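# Stow the unpowered desk robot arm inside the floor case

## Task

Move the limp, unpowered small robot arm from the desk into the open case on the floor, placing it deep enough that the lid could close, and let it settle. It must not drop more than a few centimetres on the way. At the end the gripper must have released it and the robot must have moved away, must not have tipped over or be left leaning, and the arm must stay in the case without the robot holding it there.

## Robot and tools

ROBOT. A Hello Robot Stretch 3 with one arm: a two-wheel base (0.33 m long, 0.34 m wide), a lift carriage on a vertical mast, and a telescoping arm that reaches out to the robot's right side, ending in a wrist (yaw, pitch, roll) and a two-finger gripper. The base cannot slide sideways, so to shift the gripper along the robot's forward axis you drive the base. Turning in place pivots about the point midway between the drive wheels, 0.05 m behind the front edge; with arm retracted and wrist folded the swept circle has radius 0.28 m, and an unfolded level wrist reaches outside it. The load here is itself a small unpowered arm whose joints flop when pushed, so grip it firmly and keep it supported.

FRAMES. Base frame: origin on the floor between the drive wheels, x forward, y left, z up. hand_pose is reported in it, at the point where the closed fingertips meet. Odometry frame is the base frame at scene start; heading is positive to the left, in -3.142..3.142.

execute_actions(actions): a list of actions run in order; an empty list just returns the current state and images. If any action is malformed or a number is out of range, nothing in the call runs. Each action may have "robot" (a command, a list of up to 8 commands run one after another, or {"stop": true} to brake everything and clear the queue), "steps" (1 to 450 control steps at 30 per second; default 1; alone it just waits), and "until" (ends the action early once all listed conditions hold). A command contains "base", "joints", "contact_limits", or a mix; in a list, {"pause_s": s} waits up to 15 s. Motions keep running across later actions and while you think. A new command takes over at once and discards the rest of any older queue; unnamed joints keep their goals.

Base (one object, exactly one key, an offset from where the base is when that command begins): translate_m in metres, positive forward, magnitude at most 1; or rotate_rad in radians, positive counter-clockwise seen from above, magnitude at most 3.2. Fast speeds (0.30 m/s, 1.9 rad/s) only with lift_m under 0.30, arm_m under 0.03 and wrist_yaw_rad over 2.54; otherwise 0.10 m/s and 0.63 rad/s.

Joints (one object keyed by joint name; each value an absolute target): lift_m 0 to 1.1 m (arm height); arm_m 0 to 0.52 m (extension); wrist_yaw_rad -1.345 to 4.42 (0 along the arm, positive toward the front, 3.0 folded over the base); wrist_pitch_rad -1.57 to 0.451 (0 level, negative tips fingers down); wrist_roll_rad -2.911 to 2.911 (0 fingers side by side); gripper_m -0.089 to 0.179 (larger is wider; real fingertip gap is 0.007 m smaller when nearly shut, 0.025 m smaller wide open, zero below 0.007); head_pan_rad -3.953 to 1.73 (0 forward, positive left, -1.57 looks along the arm); head_tilt_rad -1.53 to 0.419 (negative down).

Gripping: command gripper_m less than the object's width (lower squeezes harder; too hard triggers a stall guard that weakens the grip). To release, open at least 0.02 beyond where the pads touched. Neither the reading nor "done" proves something is held; check the wrist_camera. Send a different value to re-squeeze.

contact_limits: {"arm_m": effort %} from 1 to 100, lasting until arm_m's next command; lower is gentler, too low stops immediately.

until: {"robot": {"status": "ended"}} waits for all motion and the queue to finish. Fields can be compared, e.g. {"lift_m": [">", 0.3], "base_status": ["!=", "moving"]}, with =, !=, <, <=, >, >=; statuses take a word or ["!=", "moving"]. {"any": {"status": "ended"}} fires when any one motion or the queue ends.

zoom_image(camera, region): camera is head_camera, nav_camera or wrist_camera; region [x0, y0, x1, y1] in pixels of that camera's last image, top-left origin, at most 504x504.

finished_scene(scene): ends the current scene, given its number, after a hold; irreversible. Wait until everything has stopped first.

RESULTS. base_status shows progress like (translate_m +0.12 of +0.30). joint_goals, joint_status, measured_speeds, refusals, queue (idle/running/done/dropped/stopped), queue_left. Status words: moving, done, off_target (resting away from goal, may still push), contact_stop (lift or arm pushed hard and went slack until its next command), time_out, stopped, not_commanded, torque_fault (wrist servo off ~10 s, limp). on_its_own lists goals the robot changed, slack or switched-off joints, loaded motors, and tilt of 3 degrees or more. lidar_m: 12 distances in 30-degree sectors, first straight ahead, counter-clockwise (4th left, 7th behind, 10th right), 0.17 m above floor. wrist_depth_mm and head_depth_mm: 7x7 median depths. base_tilt in degrees (forward, right positive). motor_effort in % with peak in brackets; a raised effort at rest suggests pushing or carrying.

SAFETY. Fold or unfold the wrist only with lift_m 0.32 to 0.95, wrist_pitch_rad -0.4, roll near 0; once folded lift can go down to 0.25. With wrist_yaw_rad below -0.4 keep pitch at -0.5 or lower. Pushing on something rigid with the gripper above about 0.45 m can tip the robot; never push twice after a contact_stop. Don't drive while gripper is snagged on furniture; if tilted, reverse the last move in small steps, pull the gripper away, and lower lift to about 0.2 if still leaning. Lower the object gently into the case, open the gripper, lift and retract, then drive away. Loose objects may occasionally get nudged by outside forces.

Each tool is called after "Request:" by a JSON object that holds its "op" and its "data".

## Session

Request:
{"op": "execute_actions", "data": {"actions": []}}

Scene clock: 0.00 s.
robot.base_odometry: x=+0.000 y=+0.000 heading=+0.000 (m, m, rad; robot's odometry frame)
robot.turned_by_wheels: +0.000 (rad since the last result)
robot.turned_by_imu: +0.000 (rad since the last result)
robot.base_tilt: forward=-0.1 right=+2.0 (deg)
robot.lidar_m: 2.16 2.16 1.29 2.04 2.04 2.36 2.42 2.15 2.00 1.72 1.72 1.99
robot.head_depth_mm: 2050 2382 2374 2382 2375 2357 2307 / 2027 2322 2305 2293 2310 2252 2275 / 2023 2239 2247 2243 2239 2233 2202 / 2010 2157 2177 2179 2172 2159 2158 / 1990 2092 2118 2103 2101 2087 2074 / 1993 2084 2068 2052 2052 2067 2028 / 1981 2018 2013 2007 1983 2007 2008
robot.base_status: not_commanded
robot.joint_positions: lift_m=+0.439 arm_m=-0.001 wrist_yaw_rad=+2.833 wrist_pitch_rad=-0.394 wrist_roll_rad=-0.002 gripper_m=+0.037 head_pan_rad=+0.017 head_tilt_rad=+0.001
robot.joint_goals: lift_m=+0.439 arm_m=-0.001 wrist_yaw_rad=+2.833 wrist_pitch_rad=-0.394 wrist_roll_rad=-0.002 gripper_m=+0.037 head_pan_rad=+0.017 head_tilt_rad=+0.001
robot.joint_status: lift_m=not_commanded arm_m=not_commanded wrist_yaw_rad=not_commanded wrist_pitch_rad=not_commanded wrist_roll_rad=not_commanded gripper_m=not_commanded head_pan_rad=not_commanded head_tilt_rad=not_commanded
robot.measured_speeds: translate_m=+0.000 rotate_rad=+0.000 lift_m=+0.000 arm_m=+0.000 wrist_yaw_rad=+0.000 wrist_pitch_rad=+0.000 wrist_roll_rad=+0.000 head_pan_rad=+0.000 head_tilt_rad=+0.000
robot: refusals=0 queue=idle queue_left=0
robot.motor_effort: left_wheel=+1 right_wheel=-1 lift_m=+38 arm_m=-1 wrist_yaw_rad=+1 wrist_pitch_rad=+5 wrist_roll_rad=+0 gripper_m=+0 head_pan_rad=+0 head_tilt_rad=+2 (%)
robot.hand_pose: x=+0.0477 y=+0.0723 z=+0.4571 quat_wxyz=(+0.244, +0.706, +0.031, +0.665) (m; robot's base frame)
robot.wrist_depth_mm: - - - - - - - / - - - - - - - / - - - - - - - / - - - - - - - / - 919 966 917 920 864 878 / - 759 782 744 776 734 723 / 655 - 623 634 618 628 621
pictures: head_camera (sideways: a quarter turn clockwise sets it upright), nav_camera (sideways: a quarter turn counterclockwise sets it upright), wrist_camera
Images, in order (width x height): head_camera 896x504, nav_camera 672x504, wrist_camera 644x364.

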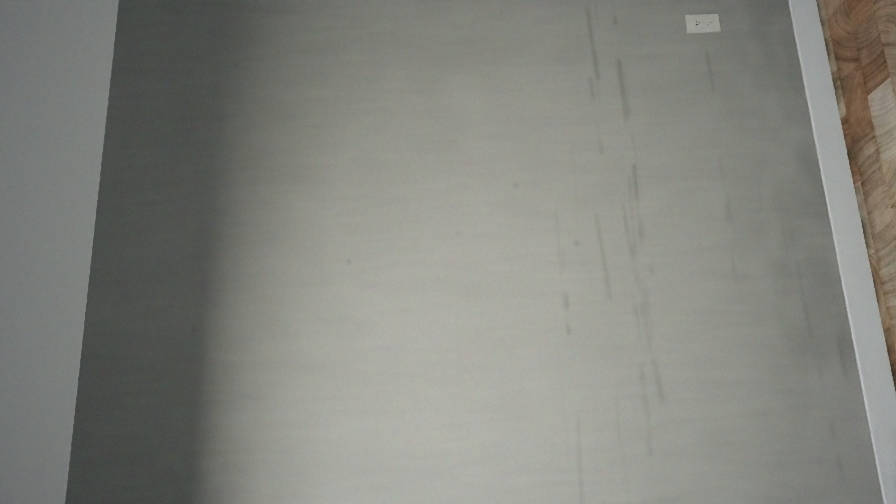

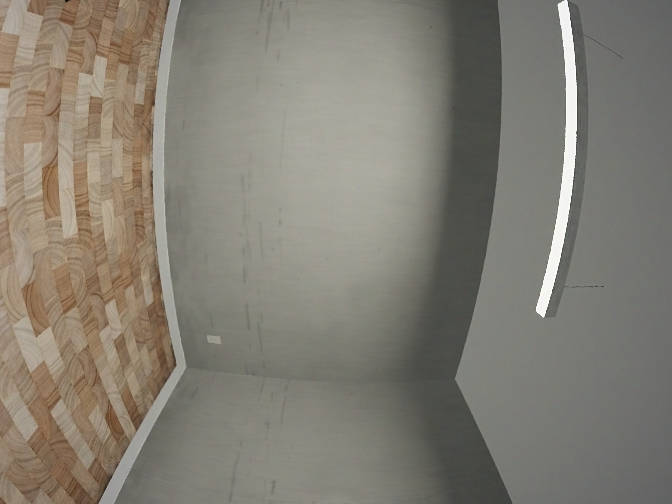

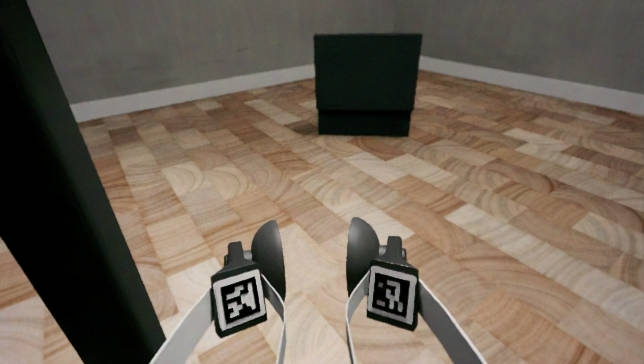

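Request:
{"op": "execute_actions", "data": {"actions": [{"robot":{"joints":{"head_pan_rad":1.2,"head_tilt_rad":-0.6}},"steps":100,"until":{"robot":{"status":"ended"}}}]}}

Request:
{"op": "execute_actions", "data": {"actions": [{"robot":{"joints":{"head_pan_rad":-1.6,"head_tilt_rad":-0.6}},"steps":150,"until":{"robot":{"status":"ended"}}}]}}

Request:
{"op": "execute_actions", "data": {"actions": [{"robot":{"joints":{"head_pan_rad":-3.4,"head_tilt_rad":-0.6}},"steps":150,"until":{"robot":{"status":"ended"}}}]}}

Scene clock: 7.93 s.
robot.base_odometry: x=+0.000 y=+0.000 heading=+0.000 (m, m, rad; robot's odometry frame)
robot.turned_by_wheels: +0.000 (rad since the last result)
robot.turned_by_imu: -0.001 (rad since the last result)
robot.base_tilt: forward=-0.1 right=+2.0 (deg)
robot.lidar_m: 2.16 2.16 1.29 2.04 2.04 2.36 2.41 2.15 1.99 1.73 1.72 1.99
robot.head_depth_mm: 2194 2344 2533 2254 1771 1460 1252 / 2393 2583 2762 2241 1740 1468 1257 / 2430 2688 2895 1563 1671 1473 1249 / 2252 2486 2704 1585 1693 1474 1263 / 2080 2256 2492 2274 1804 1490 1253 / 1937 2106 2287 2286 1789 1490 1272 / 1827 1980 2156 2226 1805 1481 1263
robot.base_status: not_commanded
robot.joint_positions: lift_m=+0.439 arm_m=-0.001 wrist_yaw_rad=+2.833 wrist_pitch_rad=-0.394 wrist_roll_rad=-0.002 gripper_m=+0.037 head_pan_rad=+1.193 head_tilt_rad=-0.592
robot.joint_goals: lift_m=+0.439 arm_m=-0.001 wrist_yaw_rad=+2.833 wrist_pitch_rad=-0.394 wrist_roll_rad=-0.002 gripper_m=+0.037 head_pan_rad=+1.200 head_tilt_rad=-0.600
robot.joint_status: lift_m=not_commanded arm_m=not_commanded wrist_yaw_rad=not_commanded wrist_pitch_rad=not_commanded wrist_roll_rad=not_commanded gripper_m=not_commanded head_pan_rad=done head_tilt_rad=done
robot.measured_speeds: translate_m=+0.000 rotate_rad=+0.000 lift_m=+0.000 arm_m=+0.000 wrist_yaw_rad=+0.000 wrist_pitch_rad=+0.000 wrist_roll_rad=+0.000 head_pan_rad=+0.000 head_tilt_rad=+0.000
robot: refusals=0 queue=done queue_left=0
robot.motor_effort: left_wheel=+1(1) right_wheel=-1(0) lift_m=+38(37) arm_m=+0(1) wrist_yaw_rad=+1(0) wrist_pitch_rad=+6(6) wrist_roll_rad=+0(0) gripper_m=-1(0) head_pan_rad=+3(31) head_tilt_rad=-4(36) (%)
robot.hand_pose: x=+0.0477 y=+0.0723 z=+0.4571 quat_wxyz=(+0.244, +0.706, +0.031, +0.665) (m; robot's base frame)
robot.wrist_depth_mm: - - - - - - - / - - - - - - - / - - - - - - - / - - - - - - - / - 943 949 914 926 855 865 / - 780 783 765 780 747 739 / 651 - 625 635 620 637 628
pictures: head_camera (sideways: a quarter turn clockwise sets it upright), nav_camera (sideways: a quarter turn counterclockwise sets it upright), wrist_camera
camera_calibration (this result's frames):
head_camera: T_world_to_cam=[[-0.229389, -0.499625, -0.835317, 1.10297], [-0.91906, 0.393758, 0.0168687, -0.017183], [0.320485, 0.771576, -0.549509, 0.670878], [0, 0, 0, 1]] pos_world=[0.0222117, 0.0402064, 1.29028]
nav_camera: T_world_to_cam=[[0.163091, 0.506358, 0.84676, -1.07047], [0.926394, -0.373841, 0.045126, -0.0116776], [0.339404, 0.777074, -0.530058, 0.646837], [0, 0, 0, 1]] pos_world=[-0.0341362, 0.0350366, 1.24982]
wrist_camera: T_world_to_cam=[[0.945047, -0.325483, -0.0307668, -0.0114806], [-0.193185, -0.480028, -0.855717, 0.473256], [0.263753, 0.814637, -0.516528, 0.327093], [0, 0, 0, 1]] pos_world=[0.0160041, -0.0430222, 0.573573]
Images, in order (width x height): head_camera 896x504, nav_camera 672x504, wrist_camera 644x364.

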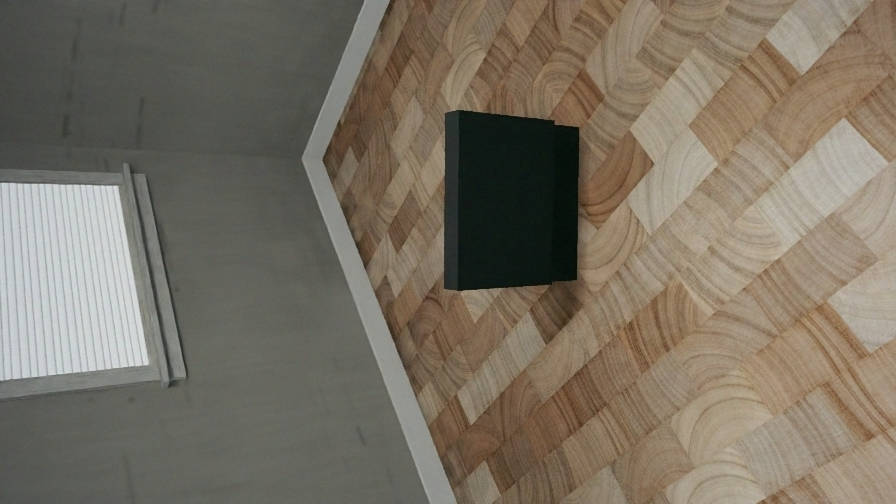

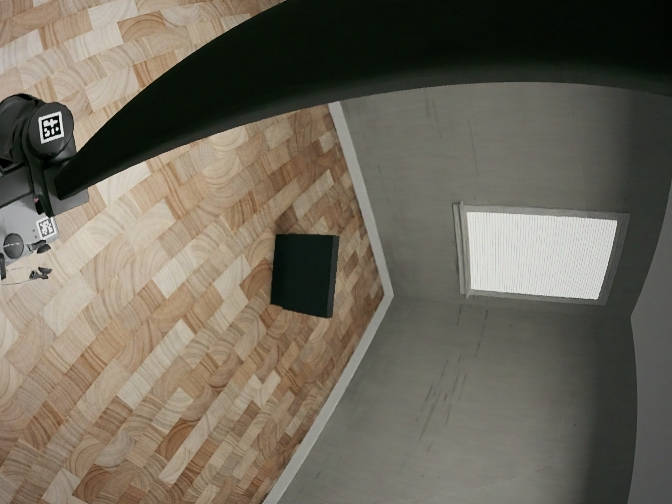

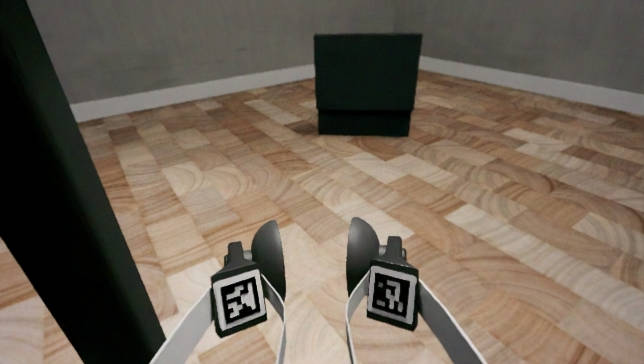

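Scene clock: 9.83 s.
robot.base_odometry: x=+0.000 y=+0.000 heading=+0.000 (m, m, rad; robot's odometry frame)
robot.turned_by_wheels: +0.000 (rad since the last result)
robot.turned_by_imu: -0.001 (rad since the last result)
robot.base_tilt: forward=-0.1 right=+2.0 (deg)
robot.lidar_m: 2.16 2.17 1.29 2.04 2.04 2.36 2.41 2.15 2.00 1.73 1.72 2.00
robot.head_depth_mm: 1698 1869 2113 2216 1766 1459 1244 / 1641 1808 2033 2179 1779 1464 1253 / 1601 1751 1975 2133 1762 1465 1253 / 1558 1704 1885 2063 1785 1465 1254 / 1496 1650 1813 2000 1787 1484 1265 / 1447 1591 1737 1933 1787 1484 1263 / 1410 1523 1693 1872 1800 1490 1263
robot.base_status: not_commanded
robot.joint_positions: lift_m=+0.439 arm_m=-0.001 wrist_yaw_rad=+2.833 wrist_pitch_rad=-0.394 wrist_roll_rad=-0.002 gripper_m=+0.037 head_pan_rad=-1.593 head_tilt_rad=-0.592
robot.joint_goals: lift_m=+0.439 arm_m=-0.001 wrist_yaw_rad=+2.833 wrist_pitch_rad=-0.394 wrist_roll_rad=-0.002 gripper_m=+0.037 head_pan_rad=-1.600 head_tilt_rad=-0.600
robot.joint_status: lift_m=not_commanded arm_m=not_commanded wrist_yaw_rad=not_commanded wrist_pitch_rad=not_commanded wrist_roll_rad=not_commanded gripper_m=not_commanded head_pan_rad=done head_tilt_rad=done
robot.measured_speeds: translate_m=+0.000 rotate_rad=+0.000 lift_m=+0.000 arm_m=+0.000 wrist_yaw_rad=+0.000 wrist_pitch_rad=+0.000 wrist_roll_rad=+0.000 head_pan_rad=+0.000 head_tilt_rad=+0.000
robot: refusals=0 queue=done queue_left=0
robot.motor_effort: left_wheel=+1(1) right_wheel=+0(1) lift_m=+38(38) arm_m=-1(1) wrist_yaw_rad=+0(0) wrist_pitch_rad=+6(6) wrist_roll_rad=+0(0) gripper_m=+0(0) head_pan_rad=-3(30) head_tilt_rad=-4(3) (%)
robot.hand_pose: x=+0.0477 y=+0.0723 z=+0.4571 quat_wxyz=(+0.244, +0.706, +0.031, +0.665) (m; robot's base frame)
robot.wrist_depth_mm: - - - - - - - / - - - - - - - / - - - - - - - / - - - - - - - / - 927 978 912 929 892 892 / - 762 776 744 769 739 740 / 656 - 622 634 624 634 625
pictures: head_camera (sideways: a quarter turn clockwise sets it upright), nav_camera (sideways: a quarter turn counterclockwise sets it upright), wrist_camera
camera_calibration (this result's frames):
head_camera: T_world_to_cam=[[0.0408433, 0.548542, -0.835125, 1.10107], [0.998672, -0.0486916, 0.0168594, -0.028869], [-0.0314155, -0.834704, -0.549802, 0.673406], [0, 0, 0, 1]] pos_world=[0.00501449, -0.0432967, 1.29026]
nav_camera: T_world_to_cam=[[0.0236427, -0.531746, 0.846574, -1.06938], [-0.998604, 0.0274462, 0.0451279, 0.0000623948], [-0.0472318, -0.846459, -0.530355, 0.649582], [0, 0, 0, 1]] pos_world=[0.0560262, -0.0187948, 1.24981]
wrist_camera: T_world_to_cam=[[0.945047, -0.325483, -0.0307666, -0.0114807], [-0.193185, -0.480029, -0.855717, 0.473256], [0.263753, 0.814637, -0.516528, 0.327093], [0, 0, 0, 1]] pos_world=[0.016004, -0.0430222, 0.573573]
Images, in order (width x height): head_camera 896x504, nav_camera 672x504, wrist_camera 644x364.

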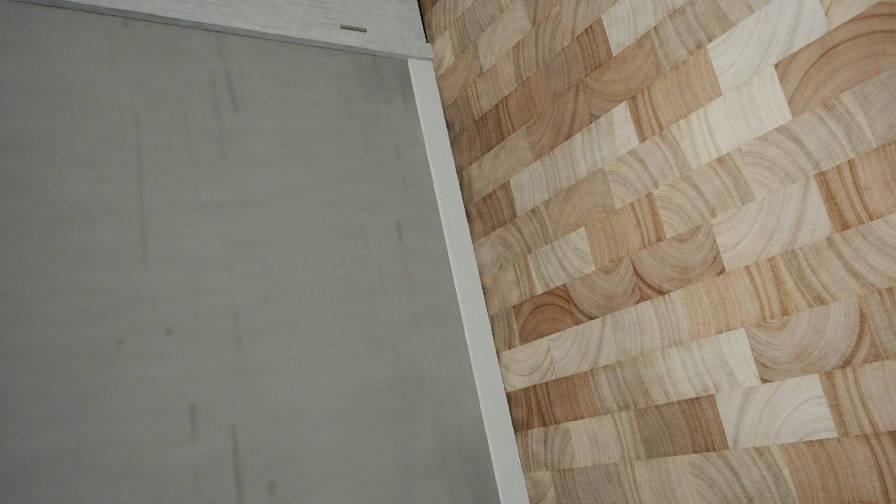

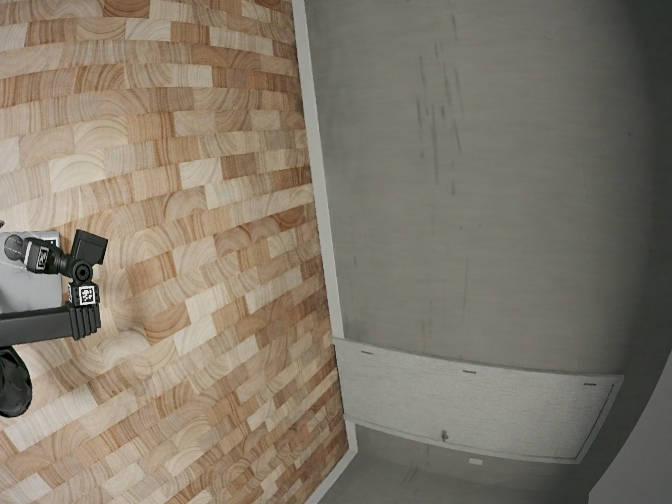

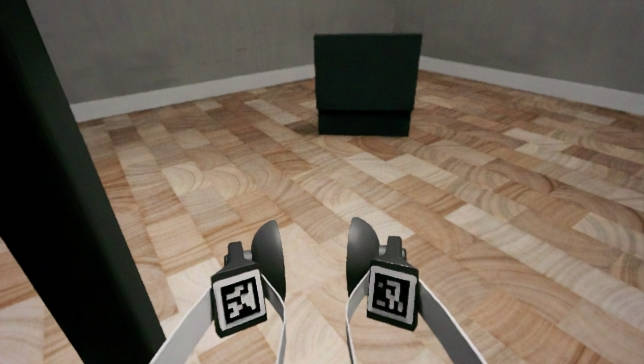

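Scene clock: 11.27 s.
robot.base_odometry: x=+0.000 y=+0.000 heading=+0.000 (m, m, rad; robot's odometry frame)
robot.turned_by_wheels: +0.000 (rad since the last result)
robot.turned_by_imu: +0.000 (rad since the last result)
robot.base_tilt: forward=-0.1 right=+2.1 (deg)
robot.lidar_m: 2.16 2.17 1.29 2.04 2.04 2.36 2.41 2.15 2.00 1.73 1.72 2.00
robot.head_depth_mm: 2299 2448 2607 2201 1762 1471 1254 / 2569 2766 2852 2223 1756 1473 1252 / 2777 3043 3073 2239 1788 1468 1251 / 2627 2829 2989 2266 1785 1475 1256 / 2468 2387 2763 2272 1790 1486 1264 / 2371 2427 2732 2280 1795 1495 1257 / 2205 2219 2664 2291 1808 1487 1268
robot.base_status: not_commanded
robot.joint_positions: lift_m=+0.439 arm_m=-0.001 wrist_yaw_rad=+2.833 wrist_pitch_rad=-0.394 wrist_roll_rad=-0.002 gripper_m=+0.037 head_pan_rad=-3.393 head_tilt_rad=-0.592
robot.joint_goals: lift_m=+0.439 arm_m=-0.001 wrist_yaw_rad=+2.833 wrist_pitch_rad=-0.394 wrist_roll_rad=-0.002 gripper_m=+0.037 head_pan_rad=-3.400 head_tilt_rad=-0.600
robot.joint_status: lift_m=not_commanded arm_m=not_commanded wrist_yaw_rad=not_commanded wrist_pitch_rad=not_commanded wrist_roll_rad=not_commanded gripper_m=not_commanded head_pan_rad=done head_tilt_rad=done
robot.measured_speeds: translate_m=+0.000 rotate_rad=+0.000 lift_m=+0.000 arm_m=+0.000 wrist_yaw_rad=+0.000 wrist_pitch_rad=+0.000 wrist_roll_rad=+0.000 head_pan_rad=+0.000 head_tilt_rad=+0.000
robot: refusals=0 queue=done queue_left=0
robot.motor_effort: left_wheel=+1(1) right_wheel=-1(1) lift_m=+38(38) arm_m=-1(0) wrist_yaw_rad=+1(0) wrist_pitch_rad=+6(6) wrist_roll_rad=+0(0) gripper_m=+0(1) head_pan_rad=-2(32) head_tilt_rad=-4(3) (%)
robot.hand_pose: x=+0.0477 y=+0.0723 z=+0.4571 quat_wxyz=(+0.244, +0.706, +0.031, +0.665) (m; robot's base frame)
robot.wrist_depth_mm: - - - - - - - / - - - - - - - / - - - - - - - / - - - - - - - / - 909 979 931 938 886 897 / - 771 770 762 777 734 730 / 649 - 625 634 622 625 631
pictures: head_camera (sideways: a quarter turn clockwise sets it upright), nav_camera (sideways: a quarter turn counterclockwise sets it upright), wrist_camera
camera_calibration (this result's frames):
head_camera: T_world_to_cam=[[0.524946, -0.164411, -0.835105, 1.0981], [-0.274317, -0.961492, 0.0168584, -0.0211025], [-0.805718, 0.220234, -0.549832, 0.678168], [0, 0, 0, 1]] pos_world=[-0.0358174, 0.010894, 1.29026]
nav_camera: T_world_to_cam=[[-0.523241, 0.0977956, 0.846555, -1.06602], [0.25361, 0.966253, 0.0451281, -0.00757638], [-0.813573, 0.238307, -0.530385, 0.654295], [0, 0, 0, 1]] pos_world=[-0.0235447, -0.0443508, 1.24981]
wrist_camera: T_world_to_cam=[[0.945047, -0.325483, -0.0307666, -0.0114807], [-0.193185, -0.480029, -0.855717, 0.473256], [0.263753, 0.814637, -0.516528, 0.327093], [0, 0, 0, 1]] pos_world=[0.0160041, -0.0430222, 0.573573]
Images, in order (width x height): head_camera 896x504, nav_camera 672x504, wrist_camera 644x364.

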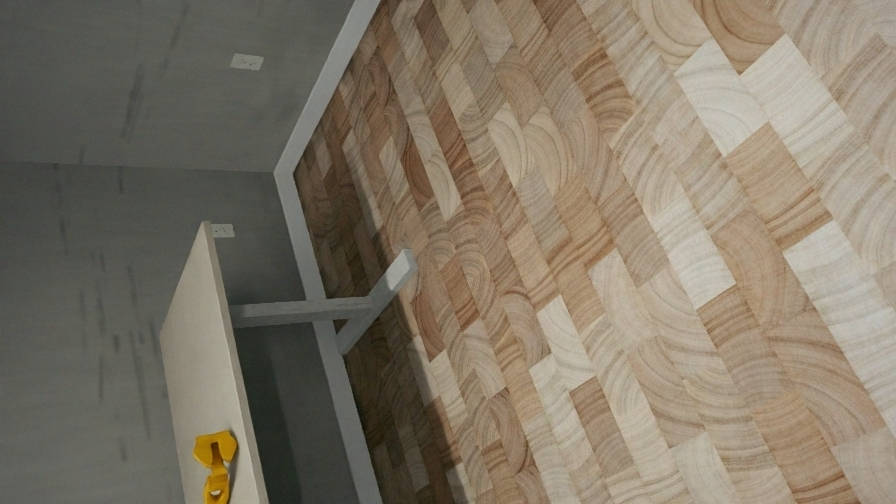

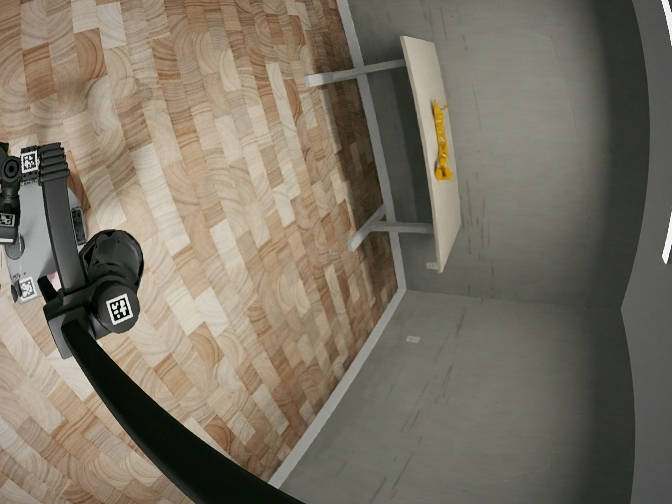

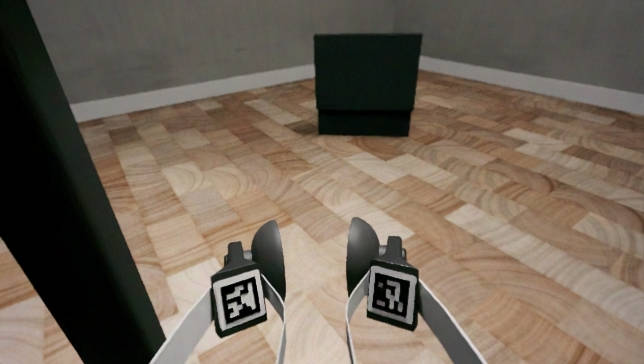

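Request:
{"op": "execute_actions", "data": {"actions": [{"robot":[{"joints":{"lift_m":0.28,"head_pan_rad":-2.9,"head_tilt_rad":-0.5}},{"base":{"translate_m":-0.7}},{"base":{"translate_m":-0.65}},{"base":{"rotate_rad":-1.245},"joints":{"head_pan_rad":-1.57,"head_tilt_rad":-0.75}}],"steps":450,"until":{"robot":{"status":"ended"}}}]}}

Scene clock: 40.23 s.
robot.base_odometry: x=-1.350 y=+0.000 heading=-1.245 (m, m, rad; robot's odometry frame)
robot.turned_by_wheels: -1.245 (rad since the last result)
robot.turned_by_imu: -1.245 (rad since the last result)
robot.base_tilt: forward=-0.1 right=+2.1 (deg)
robot.lidar_m: 2.04 2.19 3.20 2.18 2.17 1.72 1.69 1.13 1.12 1.30 0.97 1.99
robot.head_depth_mm: 1123 1226 1016 752 1483 1327 1168 / 1116 1234 1024 782 1454 1346 1169 / 1116 1242 1025 823 1440 1345 1173 / 1118 1239 1033 825 1454 1335 1175 / 1120 1249 1038 833 1467 1346 1176 / 1129 1243 1038 833 1461 1342 1189 / 1122 1251 1047 834 1345 1318 1181
robot.base_status: done (rotate_rad -1.2449 of -1.2450)
robot.joint_positions: lift_m=+0.280 arm_m=-0.001 wrist_yaw_rad=+2.833 wrist_pitch_rad=-0.394 wrist_roll_rad=-0.002 gripper_m=+0.037 head_pan_rad=-1.577 head_tilt_rad=-0.741
robot.joint_goals: lift_m=+0.280 arm_m=-0.001 wrist_yaw_rad=+2.833 wrist_pitch_rad=-0.394 wrist_roll_rad=-0.002 gripper_m=+0.037 head_pan_rad=-1.570 head_tilt_rad=-0.750
robot.joint_status: lift_m=done arm_m=not_commanded wrist_yaw_rad=not_commanded wrist_pitch_rad=not_commanded wrist_roll_rad=not_commanded gripper_m=not_commanded head_pan_rad=done head_tilt_rad=done
robot.measured_speeds: translate_m=+0.000 rotate_rad=+0.000 lift_m=+0.000 arm_m=+0.000 wrist_yaw_rad=+0.000 wrist_pitch_rad=+0.000 wrist_roll_rad=+0.000 head_pan_rad=+0.000 head_tilt_rad=+0.000
robot: refusals=0 queue=done queue_left=0
robot.motor_effort: left_wheel=+3(12) right_wheel=-2(7) lift_m=+29(36) arm_m=-1(1) wrist_yaw_rad=+1(1) wrist_pitch_rad=+6(6) wrist_roll_rad=+0(0) gripper_m=+0(0) head_pan_rad=+4(32) head_tilt_rad=-5(25) (%)
robot.hand_pose: x=+0.0477 y=+0.0723 z=+0.2983 quat_wxyz=(+0.244, +0.706, +0.031, +0.665) (m; robot's base frame)
robot.wrist_depth_mm: - - - - - - - / - - - - - - - / - - - - - - - / - 873 832 848 842 813 808 / - 672 704 655 659 655 641 / - 549 563 540 556 540 535 / 471 - - 466 449 459 450
pictures: head_camera (sideways: a quarter turn clockwise sets it upright), nav_camera (sideways: a quarter turn counterclockwise sets it upright), wrist_camera
camera_calibration (this result's frames):
head_camera: T_world_to_cam=[[0.0329868, 0.666691, -0.744604, 0.983121], [0.999298, -0.0352432, 0.0127146, -0.023474], [-0.0177655, -0.7445, -0.667386, 0.826286], [0, 0, 0, 1]] pos_world=[0.00570679, -0.0410955, 1.28379]
nav_camera: T_world_to_cam=[[0.0312162, -0.650783, 0.758622, -0.954765], [-0.998954, 0.00505902, 0.0454455, -0.00034009], [-0.033413, -0.759247, -0.649944, 0.805075], [0, 0, 0, 1]] pos_world=[0.0563644, -0.010092, 1.24758]
wrist_camera: T_world_to_cam=[[0.945045, -0.325489, -0.0307619, -0.0163719], [-0.193237, -0.480191, -0.855615, 0.337332], [0.263722, 0.814539, -0.516699, 0.245157], [0, 0, 0, 1]] pos_world=[0.0160038, -0.0430351, 0.414795]
Images, in order (width x height): head_camera 896x504, nav_camera 672x504, wrist_camera 644x364.

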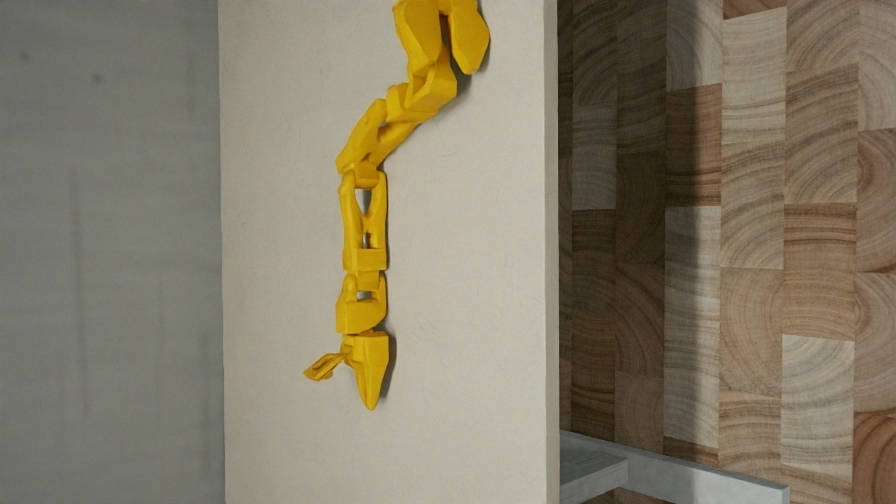

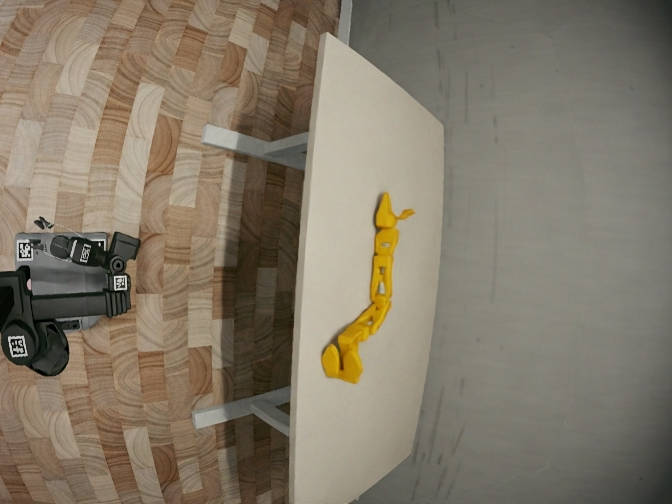

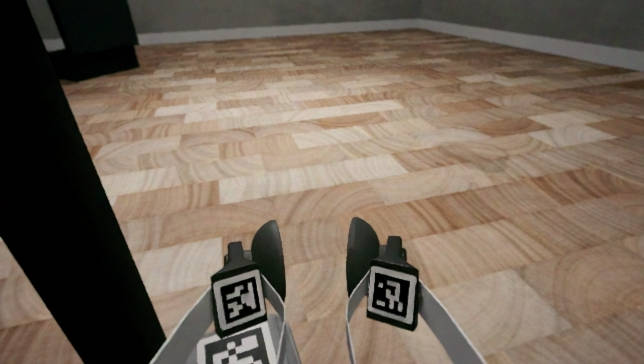

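Request:
{"op": "execute_actions", "data": {"actions": [{"robot":[{"joints":{"lift_m":0.9,"head_pan_rad":-1.75,"head_tilt_rad":-0.65},"base":{"translate_m":-0.1}},{"joints":{"wrist_yaw_rad":0.0}},{"joints":{"lift_m":1.08,"wrist_pitch_rad":-1.0,"gripper_m":0.15,"arm_m":0.15}}],"steps":450,"until":{"robot":{"status":"ended"}}}]}}

Scene clock: 72.30 s.
robot.base_odometry: x=-1.382 y=+0.095 heading=-1.245 (m, m, rad; robot's odometry frame)
robot.turned_by_wheels: +0.000 (rad since the last result)
robot.turned_by_imu: -0.003 (rad since the last result)
robot.base_tilt: forward=-0.1 right=+2.0 (deg)
robot.lidar_m: 2.14 2.30 3.35 2.15 2.10 1.62 1.59 1.69 1.05 1.29 1.02 1.98
robot.head_depth_mm: 1195 1288 1186 909 782 1410 1208 / 1156 1298 1193 916 783 1399 1212 / 1111 - 1196 918 764 1405 1206 / - - 1253 891 749 1409 1218 / - - - 839 748 1417 1225 / - - - 870 749 1413 1230 / 1072 1180 1224 866 754 1401 1228
robot.base_status: done (translate_m -0.1000 of -0.1000)
robot.joint_positions: lift_m=+1.080 arm_m=+0.150 wrist_yaw_rad=+0.001 wrist_pitch_rad=-1.003 wrist_roll_rad=-0.002 gripper_m=+0.150 head_pan_rad=-1.743 head_tilt_rad=-0.655
robot.joint_goals: lift_m=+1.080 arm_m=+0.150 wrist_yaw_rad=+0.000 wrist_pitch_rad=-1.000 wrist_roll_rad=-0.002 gripper_m=+0.150 head_pan_rad=-1.750 head_tilt_rad=-0.650
robot.joint_status: lift_m=done arm_m=done wrist_yaw_rad=done wrist_pitch_rad=done wrist_roll_rad=not_commanded gripper_m=done head_pan_rad=done head_tilt_rad=done
robot.measured_speeds: translate_m=+0.000 rotate_rad=+0.000 lift_m=+0.000 arm_m=+0.000 wrist_yaw_rad=+0.000 wrist_pitch_rad=+0.000 wrist_roll_rad=+0.000 head_pan_rad=+0.000 head_tilt_rad=+0.000
robot: refusals=0 queue=done queue_left=0
robot.motor_effort: left_wheel=+3(11) right_wheel=-2(7) lift_m=+47(50) arm_m=+4(8) wrist_yaw_rad=+0(1) wrist_pitch_rad=+1(6) wrist_roll_rad=+0(0) gripper_m=+0(84) head_pan_rad=-2(15) head_tilt_rad=+2(11) (%)
robot.hand_pose: x=-0.0215 y=-0.4121 z=+0.9894 quat_wxyz=(+0.621, +0.341, -0.619, -0.340) (m; robot's base frame)
robot.wrist_depth_mm: 613 614 612 613 614 616 622 / 561 536 546 540 560 558 569 / 513 514 528 513 430 519 521 / 477 481 478 486 466 482 478 / 464 460 463 467 460 458 461 / - - - - - - - / - - - - - - -
pictures: head_camera (sideways: a quarter turn clockwise sets it upright), nav_camera (sideways: a quarter turn counterclockwise sets it upright), wrist_camera
camera_calibration (this result's frames):
head_camera: T_world_to_cam=[[0.131336, 0.586805, -0.799006, 1.05343], [0.979943, -0.1987, 0.0151478, -0.0265252], [-0.149874, -0.78497, -0.601132, 0.740908], [0, 0, 0, 1]] pos_world=[-0.00131746, -0.0418403, 1.28748]
nav_camera: T_world_to_cam=[[-0.0651908, -0.5806, 0.811575, -1.0232], [-0.983718, 0.173893, 0.0453844, -0.000358574], [-0.167477, -0.795403, -0.582483, 0.718134], [0, 0, 0, 1]] pos_world=[0.053215, -0.0228035, 1.24872]
wrist_camera: T_world_to_cam=[[-0.99926, 0.0366808, -0.0116085, 0.00107774], [0.0382301, 0.912736, -0.406757, 0.817582], [-0.00432471, -0.406899, -0.913463, 0.898462], [0, 0, 0, 1]] pos_world=[-0.0262937, -0.380693, 1.15328]
Images, in order (width x height): head_camera 896x504, nav_camera 672x504, wrist_camera 644x364.

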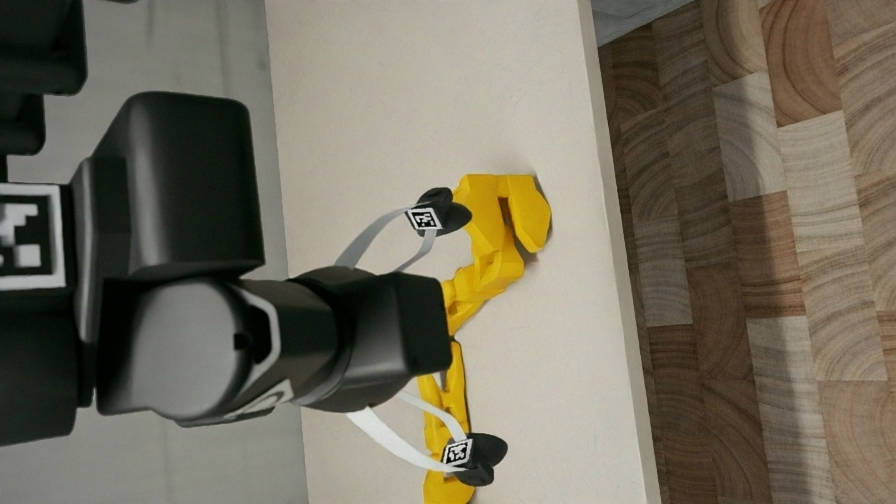

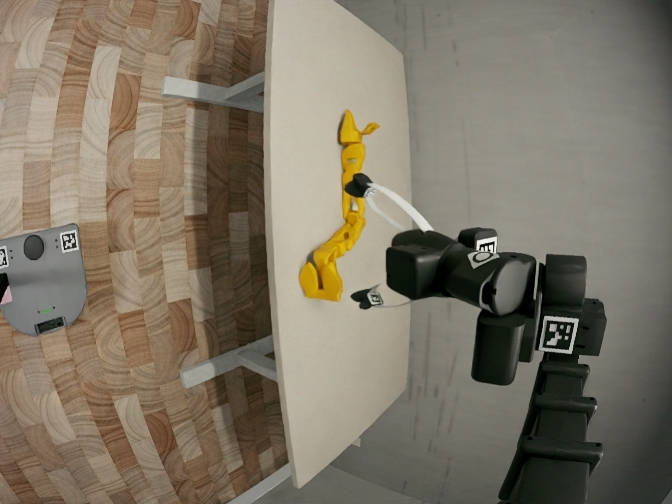

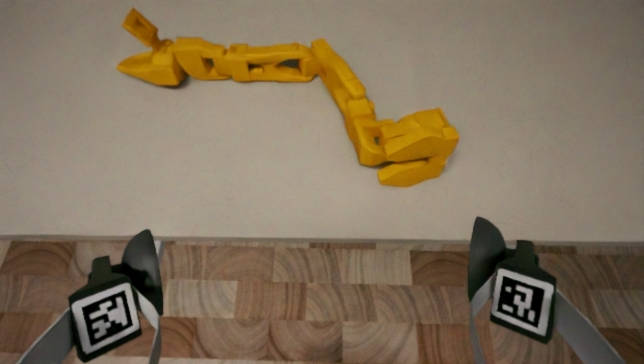

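Request:
{"op": "execute_actions", "data": {"actions": [{"robot":[{"joints":{"lift_m":1.1,"wrist_pitch_rad":-1.3,"gripper_m":0.179,"arm_m":0.42}}],"steps":450,"until":{"robot":{"status":"ended"}}}]}}

Request:
{"op": "zoom_image", "data": {"camera": "wrist_camera", "region": [60, 0, 560, 300]}}

Scene clock: 78.93 s.
robot.base_odometry: x=-1.382 y=+0.095 heading=-1.245 (m, m, rad; robot's odometry frame)
robot.turned_by_wheels: +0.000 (rad since the last result)
robot.turned_by_imu: -0.002 (rad since the last result)
robot.base_tilt: forward=-0.1 right=+2.0 (deg)
robot.lidar_m: 2.15 2.30 3.34 2.15 2.11 1.62 1.59 1.69 1.05 1.29 1.01 1.98
robot.head_depth_mm: 1159 1287 1184 911 779 1408 1206 / 1133 1268 1190 916 781 1416 1207 / 1122 1239 1199 917 763 1403 1221 / 1113 1227 1153 921 748 1422 1218 / 1114 1227 1199 872 748 1413 1224 / - - 1210 889 749 1413 1219 / 1070 1175 1236 872 751 1385 1207
robot.base_status: done (translate_m -0.1000 of -0.1000)
robot.joint_positions: lift_m=+1.099 arm_m=+0.420 wrist_yaw_rad=+0.000 wrist_pitch_rad=-1.298 wrist_roll_rad=-0.002 gripper_m=+0.179 head_pan_rad=-1.743 head_tilt_rad=-0.655
robot.joint_goals: lift_m=+1.100 arm_m=+0.420 wrist_yaw_rad=+0.000 wrist_pitch_rad=-1.300 wrist_roll_rad=-0.002 gripper_m=+0.179 head_pan_rad=-1.750 head_tilt_rad=-0.650
robot.joint_status: lift_m=done arm_m=done wrist_yaw_rad=done wrist_pitch_rad=done wrist_roll_rad=not_commanded gripper_m=done head_pan_rad=done head_tilt_rad=done
robot.measured_speeds: translate_m=+0.000 rotate_rad=+0.000 lift_m=+0.000 arm_m=+0.000 wrist_yaw_rad=+0.000 wrist_pitch_rad=+0.000 wrist_roll_rad=+0.000 head_pan_rad=+0.000 head_tilt_rad=+0.000
robot: refusals=0 queue=done queue_left=0
robot.motor_effort: left_wheel=+3(3) right_wheel=-2(2) lift_m=+45(49) arm_m=+4(5) wrist_yaw_rad=+1(1) wrist_pitch_rad=-1(1) wrist_roll_rad=+0(0) gripper_m=+0(85) head_pan_rad=-2(2) head_tilt_rad=+3(3) (%)
robot.hand_pose: x=-0.0216 y=-0.6106 z=+0.9848 quat_wxyz=(+0.564, +0.428, -0.562, -0.427) (m; robot's base frame)
robot.wrist_depth_mm: 459 460 471 462 469 468 478 / 456 459 454 460 463 458 460 / 441 444 438 426 451 448 451 / 432 433 434 437 436 439 442 / 424 431 422 431 361 436 437 / 419 418 421 422 422 420 420 / - - - - - - -
pictures: head_camera (sideways: a quarter turn clockwise sets it upright), nav_camera (sideways: a quarter turn counterclockwise sets it upright), wrist_camera
camera_calibration (this result's frames):
head_camera: T_world_to_cam=[[0.131365, 0.586784, -0.799017, 1.05345], [0.979932, -0.198754, 0.0151483, -0.0265258], [-0.149919, -0.784972, -0.601118, 0.740889], [0, 0, 0, 1]] pos_world=[-0.0013198, -0.0418401, 1.28749]
nav_camera: T_world_to_cam=[[-0.0652201, -0.580582, 0.811586, -1.02322], [-0.983709, 0.173948, 0.0453843, -0.000358571], [-0.167523, -0.795404, -0.582468, 0.718116], [0, 0, 0, 1]] pos_world=[0.0532136, -0.022807, 1.24872]
wrist_camera: T_world_to_cam=[[-0.999235, 0.0391033, -0.000220431, -0.00152098], [0.0388274, 0.991483, -0.124312, 0.766813], [-0.00464246, -0.124226, -0.992243, 1.06373], [0, 0, 0, 1]] pos_world=[-0.0263549, -0.628081, 1.1508]
Images, in order (width x height): head_camera 896x504, nav_camera 672x504, wrist_camera 644x364.

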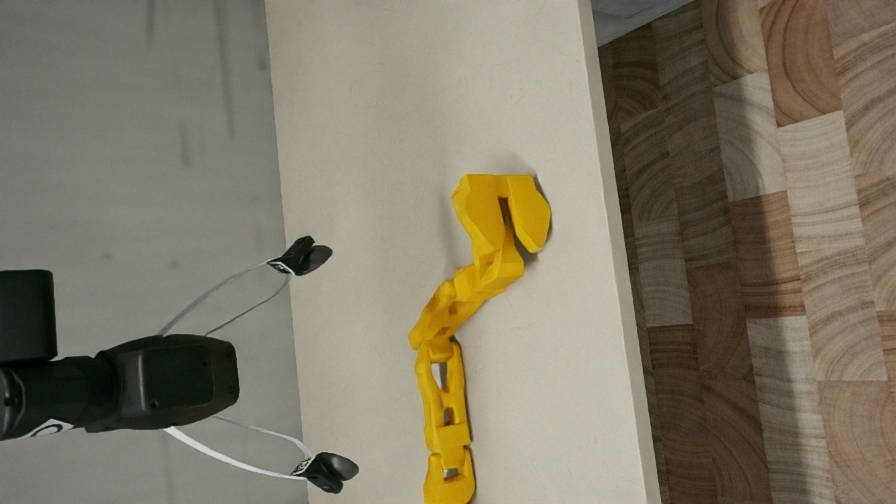

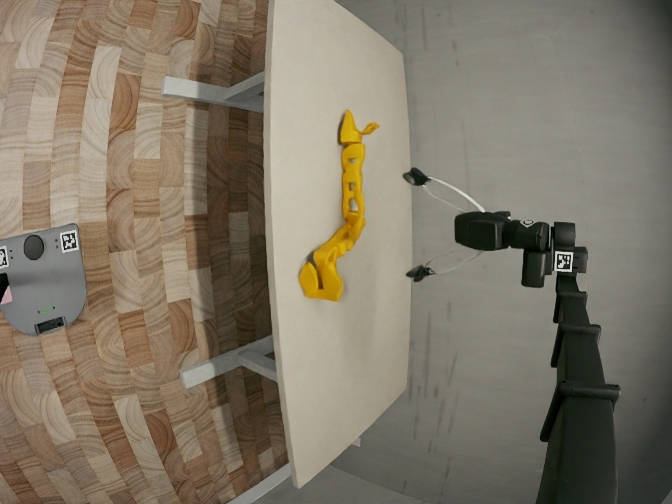

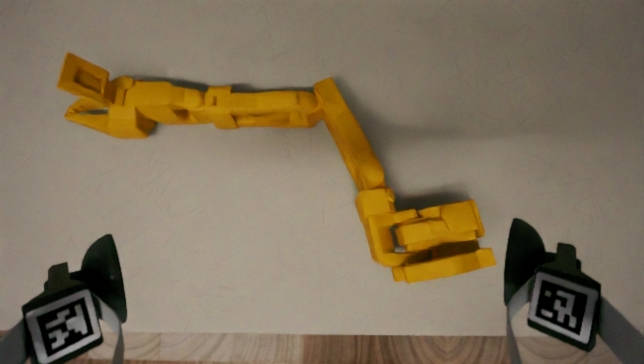

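Region (60, 0, 560, 300) of wrist_camera's 644x364 image, scaled by 1.008; it fills the top 302 rows of this view, and the rest is white.

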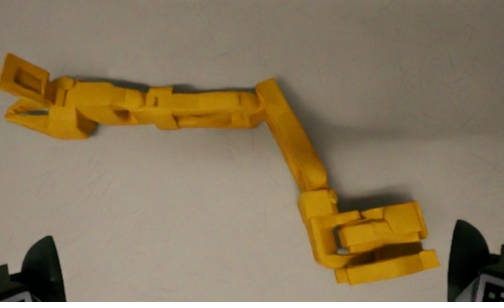

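Request:
{"op": "execute_actions", "data": {"actions": [{"robot":[{"joints":{"wrist_pitch_rad":-1.57,"gripper_m":0.0,"arm_m":0.1},"base":{"rotate_rad":-1.2}},{"base":{"translate_m":0.29}},{"base":{"rotate_rad":1.2},"joints":{"head_pan_rad":-1.6,"head_tilt_rad":-0.85}},{"joints":{"arm_m":0.46}}],"steps":450,"until":{"robot":{"status":"ended"}}}]}}

Scene clock: 153.23 s.
robot.base_odometry: x=-1.604 y=-0.091 heading=-1.245 (m, m, rad; robot's odometry frame)
robot.turned_by_wheels: +0.000 (rad since the last result)
robot.turned_by_imu: -0.006 (rad since the last result)
robot.base_tilt: forward=-0.1 right=+2.0 (deg)
robot.lidar_m: 2.03 2.17 3.17 2.44 2.28 1.75 1.71 0.94 1.05 1.03 0.73 1.58
robot.head_depth_mm: 914 1025 882 738 594 579 1138 / 911 1023 884 701 637 569 1139 / 915 1026 887 710 641 571 1134 / 932 1030 889 701 640 572 1135 / 929 1021 889 704 641 574 1139 / 912 1021 895 699 644 574 1144 / 911 1018 897 752 643 575 1149
robot.base_status: done (rotate_rad +1.1999 of +1.2000)
robot.joint_positions: lift_m=+1.099 arm_m=+0.460 wrist_yaw_rad=+0.000 wrist_pitch_rad=-1.563 wrist_roll_rad=-0.002 gripper_m=+0.000 head_pan_rad=-1.607 head_tilt_rad=-0.840
robot.joint_goals: lift_m=+1.100 arm_m=+0.460 wrist_yaw_rad=+0.000 wrist_pitch_rad=-1.570 wrist_roll_rad=-0.002 gripper_m=+0.000 head_pan_rad=-1.600 head_tilt_rad=-0.850
robot.joint_status: lift_m=done arm_m=done wrist_yaw_rad=done wrist_pitch_rad=done wrist_roll_rad=not_commanded gripper_m=done head_pan_rad=done head_tilt_rad=done
robot.measured_speeds: translate_m=+0.000 rotate_rad=+0.000 lift_m=+0.000 arm_m=+0.000 wrist_yaw_rad=+0.000 wrist_pitch_rad=+0.000 wrist_roll_rad=+0.000 head_pan_rad=+0.000 head_tilt_rad=+0.000
robot: refusals=0 queue=done queue_left=0
robot.motor_effort: left_wheel=-2(9) right_wheel=+1(6) lift_m=+46(46) arm_m=+4(7) wrist_yaw_rad=+0(0) wrist_pitch_rad=-3(5) wrist_roll_rad=+0(0) gripper_m=-2(85) head_pan_rad=+3(13) head_tilt_rad=-5(20) (%)
robot.hand_pose: x=-0.0216 y=-0.5825 z=+0.9817 quat_wxyz=(+0.502, +0.499, -0.501, -0.498) (m; robot's base frame)
robot.wrist_depth_mm: 391 395 399 400 397 400 402 / 401 398 407 409 411 417 411 / 407 412 411 414 421 418 420 / 418 416 420 425 427 426 432 / 427 424 402 430 435 437 442 / 437 433 435 - 426 448 447 / 447 445 455 455 453 455 463
pictures: head_camera (sideways: a quarter turn clockwise sets it upright), nav_camera (sideways: a quarter turn counterclockwise sets it upright), wrist_camera
camera_calibration (this result's frames):
head_camera: T_world_to_cam=[[0.0553763, 0.735349, -0.675423, 0.892827], [0.997763, -0.0661299, 0.00980705, -0.0196778], [-0.037454, -0.674455, -0.737366, 0.917422], [0, 0, 0, 1]] pos_world=[0.00455344, -0.0390813, 1.2797]
nav_camera: T_world_to_cam=[[0.00921987, -0.722818, 0.690977, -0.866472], [-0.99852, 0.0303801, 0.0451035, 0.000108199], [-0.0535936, -0.69037, -0.721468, 0.898227], [0, 0, 0, 1]] pos_world=[0.056236, -0.00619536, 1.24675]
wrist_camera: T_world_to_cam=[[-0.999215, 0.0382904, 0.0101507, -0.0132887], [0.0393365, 0.989336, 0.14024, 0.477635], [-0.00467258, 0.140529, -0.990066, 1.21615], [0, 0, 0, 1]] pos_world=[-0.0263842, -0.642937, 1.13722]
Images, in order (width x height): head_camera 896x504, nav_camera 672x504, wrist_camera 644x364.

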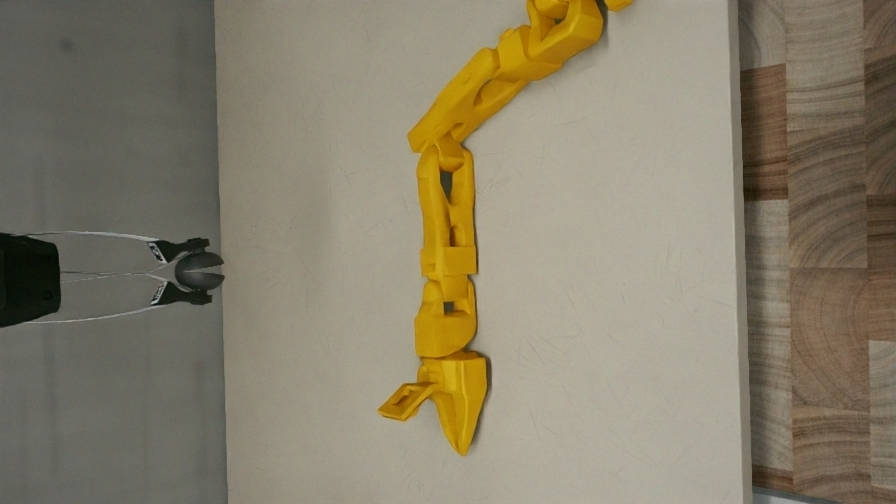

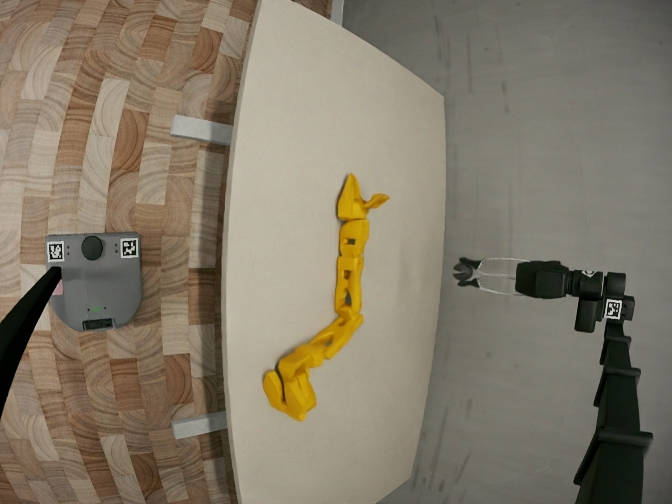

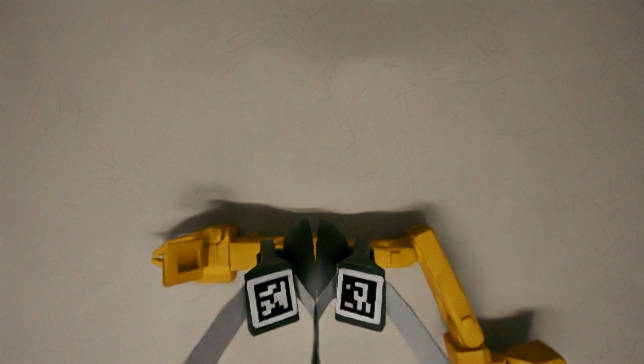

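Request:
{"op": "execute_actions", "data": {"actions": [{"robot":[{"joints":{"lift_m":0.88}},{"joints":{"arm_m":0.35}}],"steps":450,"until":{"robot":{"status":"ended"}}}]}}

Scene clock: 171.33 s.
robot.base_odometry: x=-1.604 y=-0.091 heading=-1.245 (m, m, rad; robot's odometry frame)
robot.turned_by_wheels: +0.000 (rad since the last result)
robot.turned_by_imu: -0.002 (rad since the last result)
robot.base_tilt: forward=-0.1 right=+2.0 (deg)
robot.lidar_m: 2.03 2.17 3.17 2.43 2.28 1.75 1.71 0.94 1.05 1.03 0.73 1.58
robot.head_depth_mm: 913 1017 - - 612 580 1136 / 896 - 860 738 639 572 1135 / 883 - 885 745 639 572 1138 / 894 - - 762 639 572 1140 / 911 1022 892 747 629 573 1142 / 914 1027 890 745 618 575 1147 / 912 1020 897 749 635 577 1138
robot.base_status: done (rotate_rad +1.1999 of +1.2000)
robot.joint_positions: lift_m=+0.880 arm_m=+0.350 wrist_yaw_rad=+0.000 wrist_pitch_rad=-1.555 wrist_roll_rad=-0.002 gripper_m=+0.000 head_pan_rad=-1.607 head_tilt_rad=-0.840
robot.joint_goals: lift_m=+0.880 arm_m=+0.350 wrist_yaw_rad=+0.000 wrist_pitch_rad=-1.570 wrist_roll_rad=-0.002 gripper_m=+0.000 head_pan_rad=-1.600 head_tilt_rad=-0.850
robot.joint_status: lift_m=done arm_m=done wrist_yaw_rad=done wrist_pitch_rad=done wrist_roll_rad=not_commanded gripper_m=done head_pan_rad=done head_tilt_rad=done
robot.measured_speeds: translate_m=+0.000 rotate_rad=+0.000 lift_m=+0.000 arm_m=+0.000 wrist_yaw_rad=+0.000 wrist_pitch_rad=+0.000 wrist_roll_rad=+0.000 head_pan_rad=+0.000 head_tilt_rad=+0.000
robot: refusals=0 queue=done queue_left=0
robot.motor_effort: left_wheel=-1(2) right_wheel=+0(1) lift_m=+29(46) arm_m=-6(8) wrist_yaw_rad=+1(1) wrist_pitch_rad=-7(9) wrist_roll_rad=+0(0) gripper_m=-3(2) head_pan_rad=+3(3) head_tilt_rad=-5(6) (%)
robot.hand_pose: x=-0.0216 y=-0.4752 z=+0.7624 quat_wxyz=(+0.504, +0.497, -0.503, -0.496) (m; robot's base frame)
robot.wrist_depth_mm: 187 187 188 189 189 191 192 / 190 190 192 192 194 194 195 / 195 194 194 198 198 199 200 / 197 197 198 199 202 203 203 / 200 201 203 203 206 205 207 / 204 204 207 - 195 168 154 / 157 157 152 153 153 148 153
pictures: head_camera (sideways: a quarter turn clockwise sets it upright), nav_camera (sideways: a quarter turn counterclockwise sets it upright), wrist_camera
camera_calibration (this result's frames):
head_camera: T_world_to_cam=[[0.0553675, 0.735385, -0.675384, 0.892777], [0.997764, -0.0661166, 0.00980549, -0.0196758], [-0.0374433, -0.674417, -0.737401, 0.917468], [0, 0, 0, 1]] pos_world=[0.00455403, -0.0390801, 1.2797]
nav_camera: T_world_to_cam=[[0.00922856, -0.722854, 0.690939, -0.866423], [-0.998521, 0.0303639, 0.0451032, 0.000108593], [-0.0535827, -0.690333, -0.721504, 0.898274], [0, 0, 0, 1]] pos_world=[0.0562362, -0.00619179, 1.24675]
wrist_camera: T_world_to_cam=[[-0.999215, 0.0383744, 0.0098445, -0.0148981], [0.0393406, 0.990425, 0.132328, 0.408786], [-0.00467221, 0.132612, -0.991157, 0.981088], [0, 0, 0, 1]] pos_world=[-0.0263844, -0.534404, 0.918465]
Images, in order (width x height): head_camera 896x504, nav_camera 672x504, wrist_camera 644x364.

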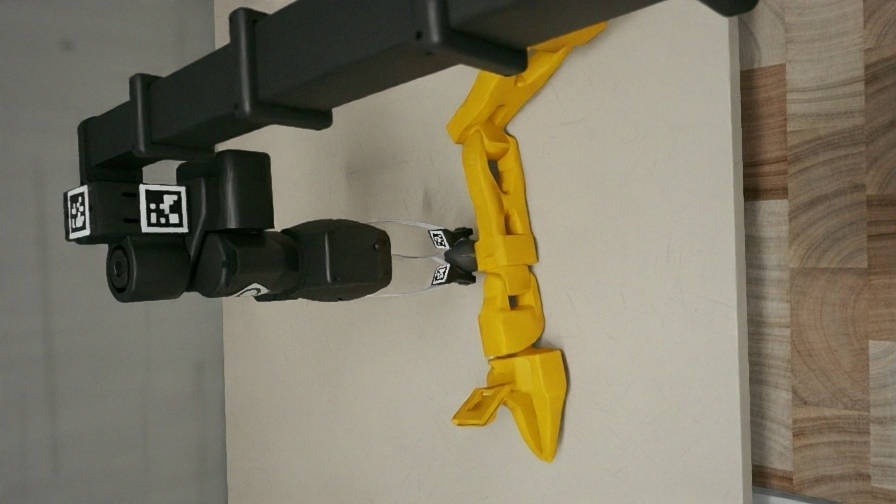

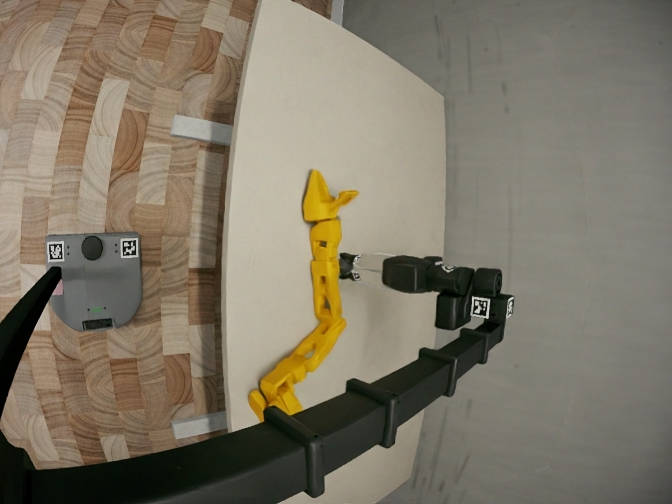

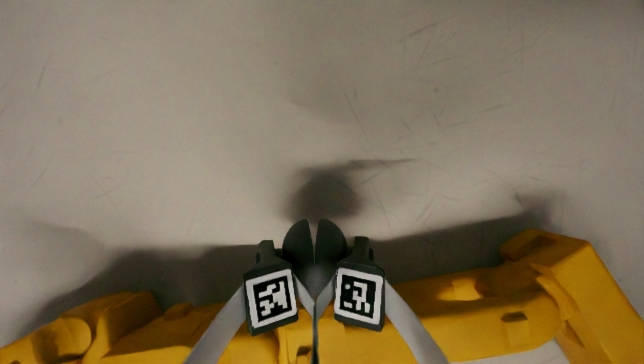

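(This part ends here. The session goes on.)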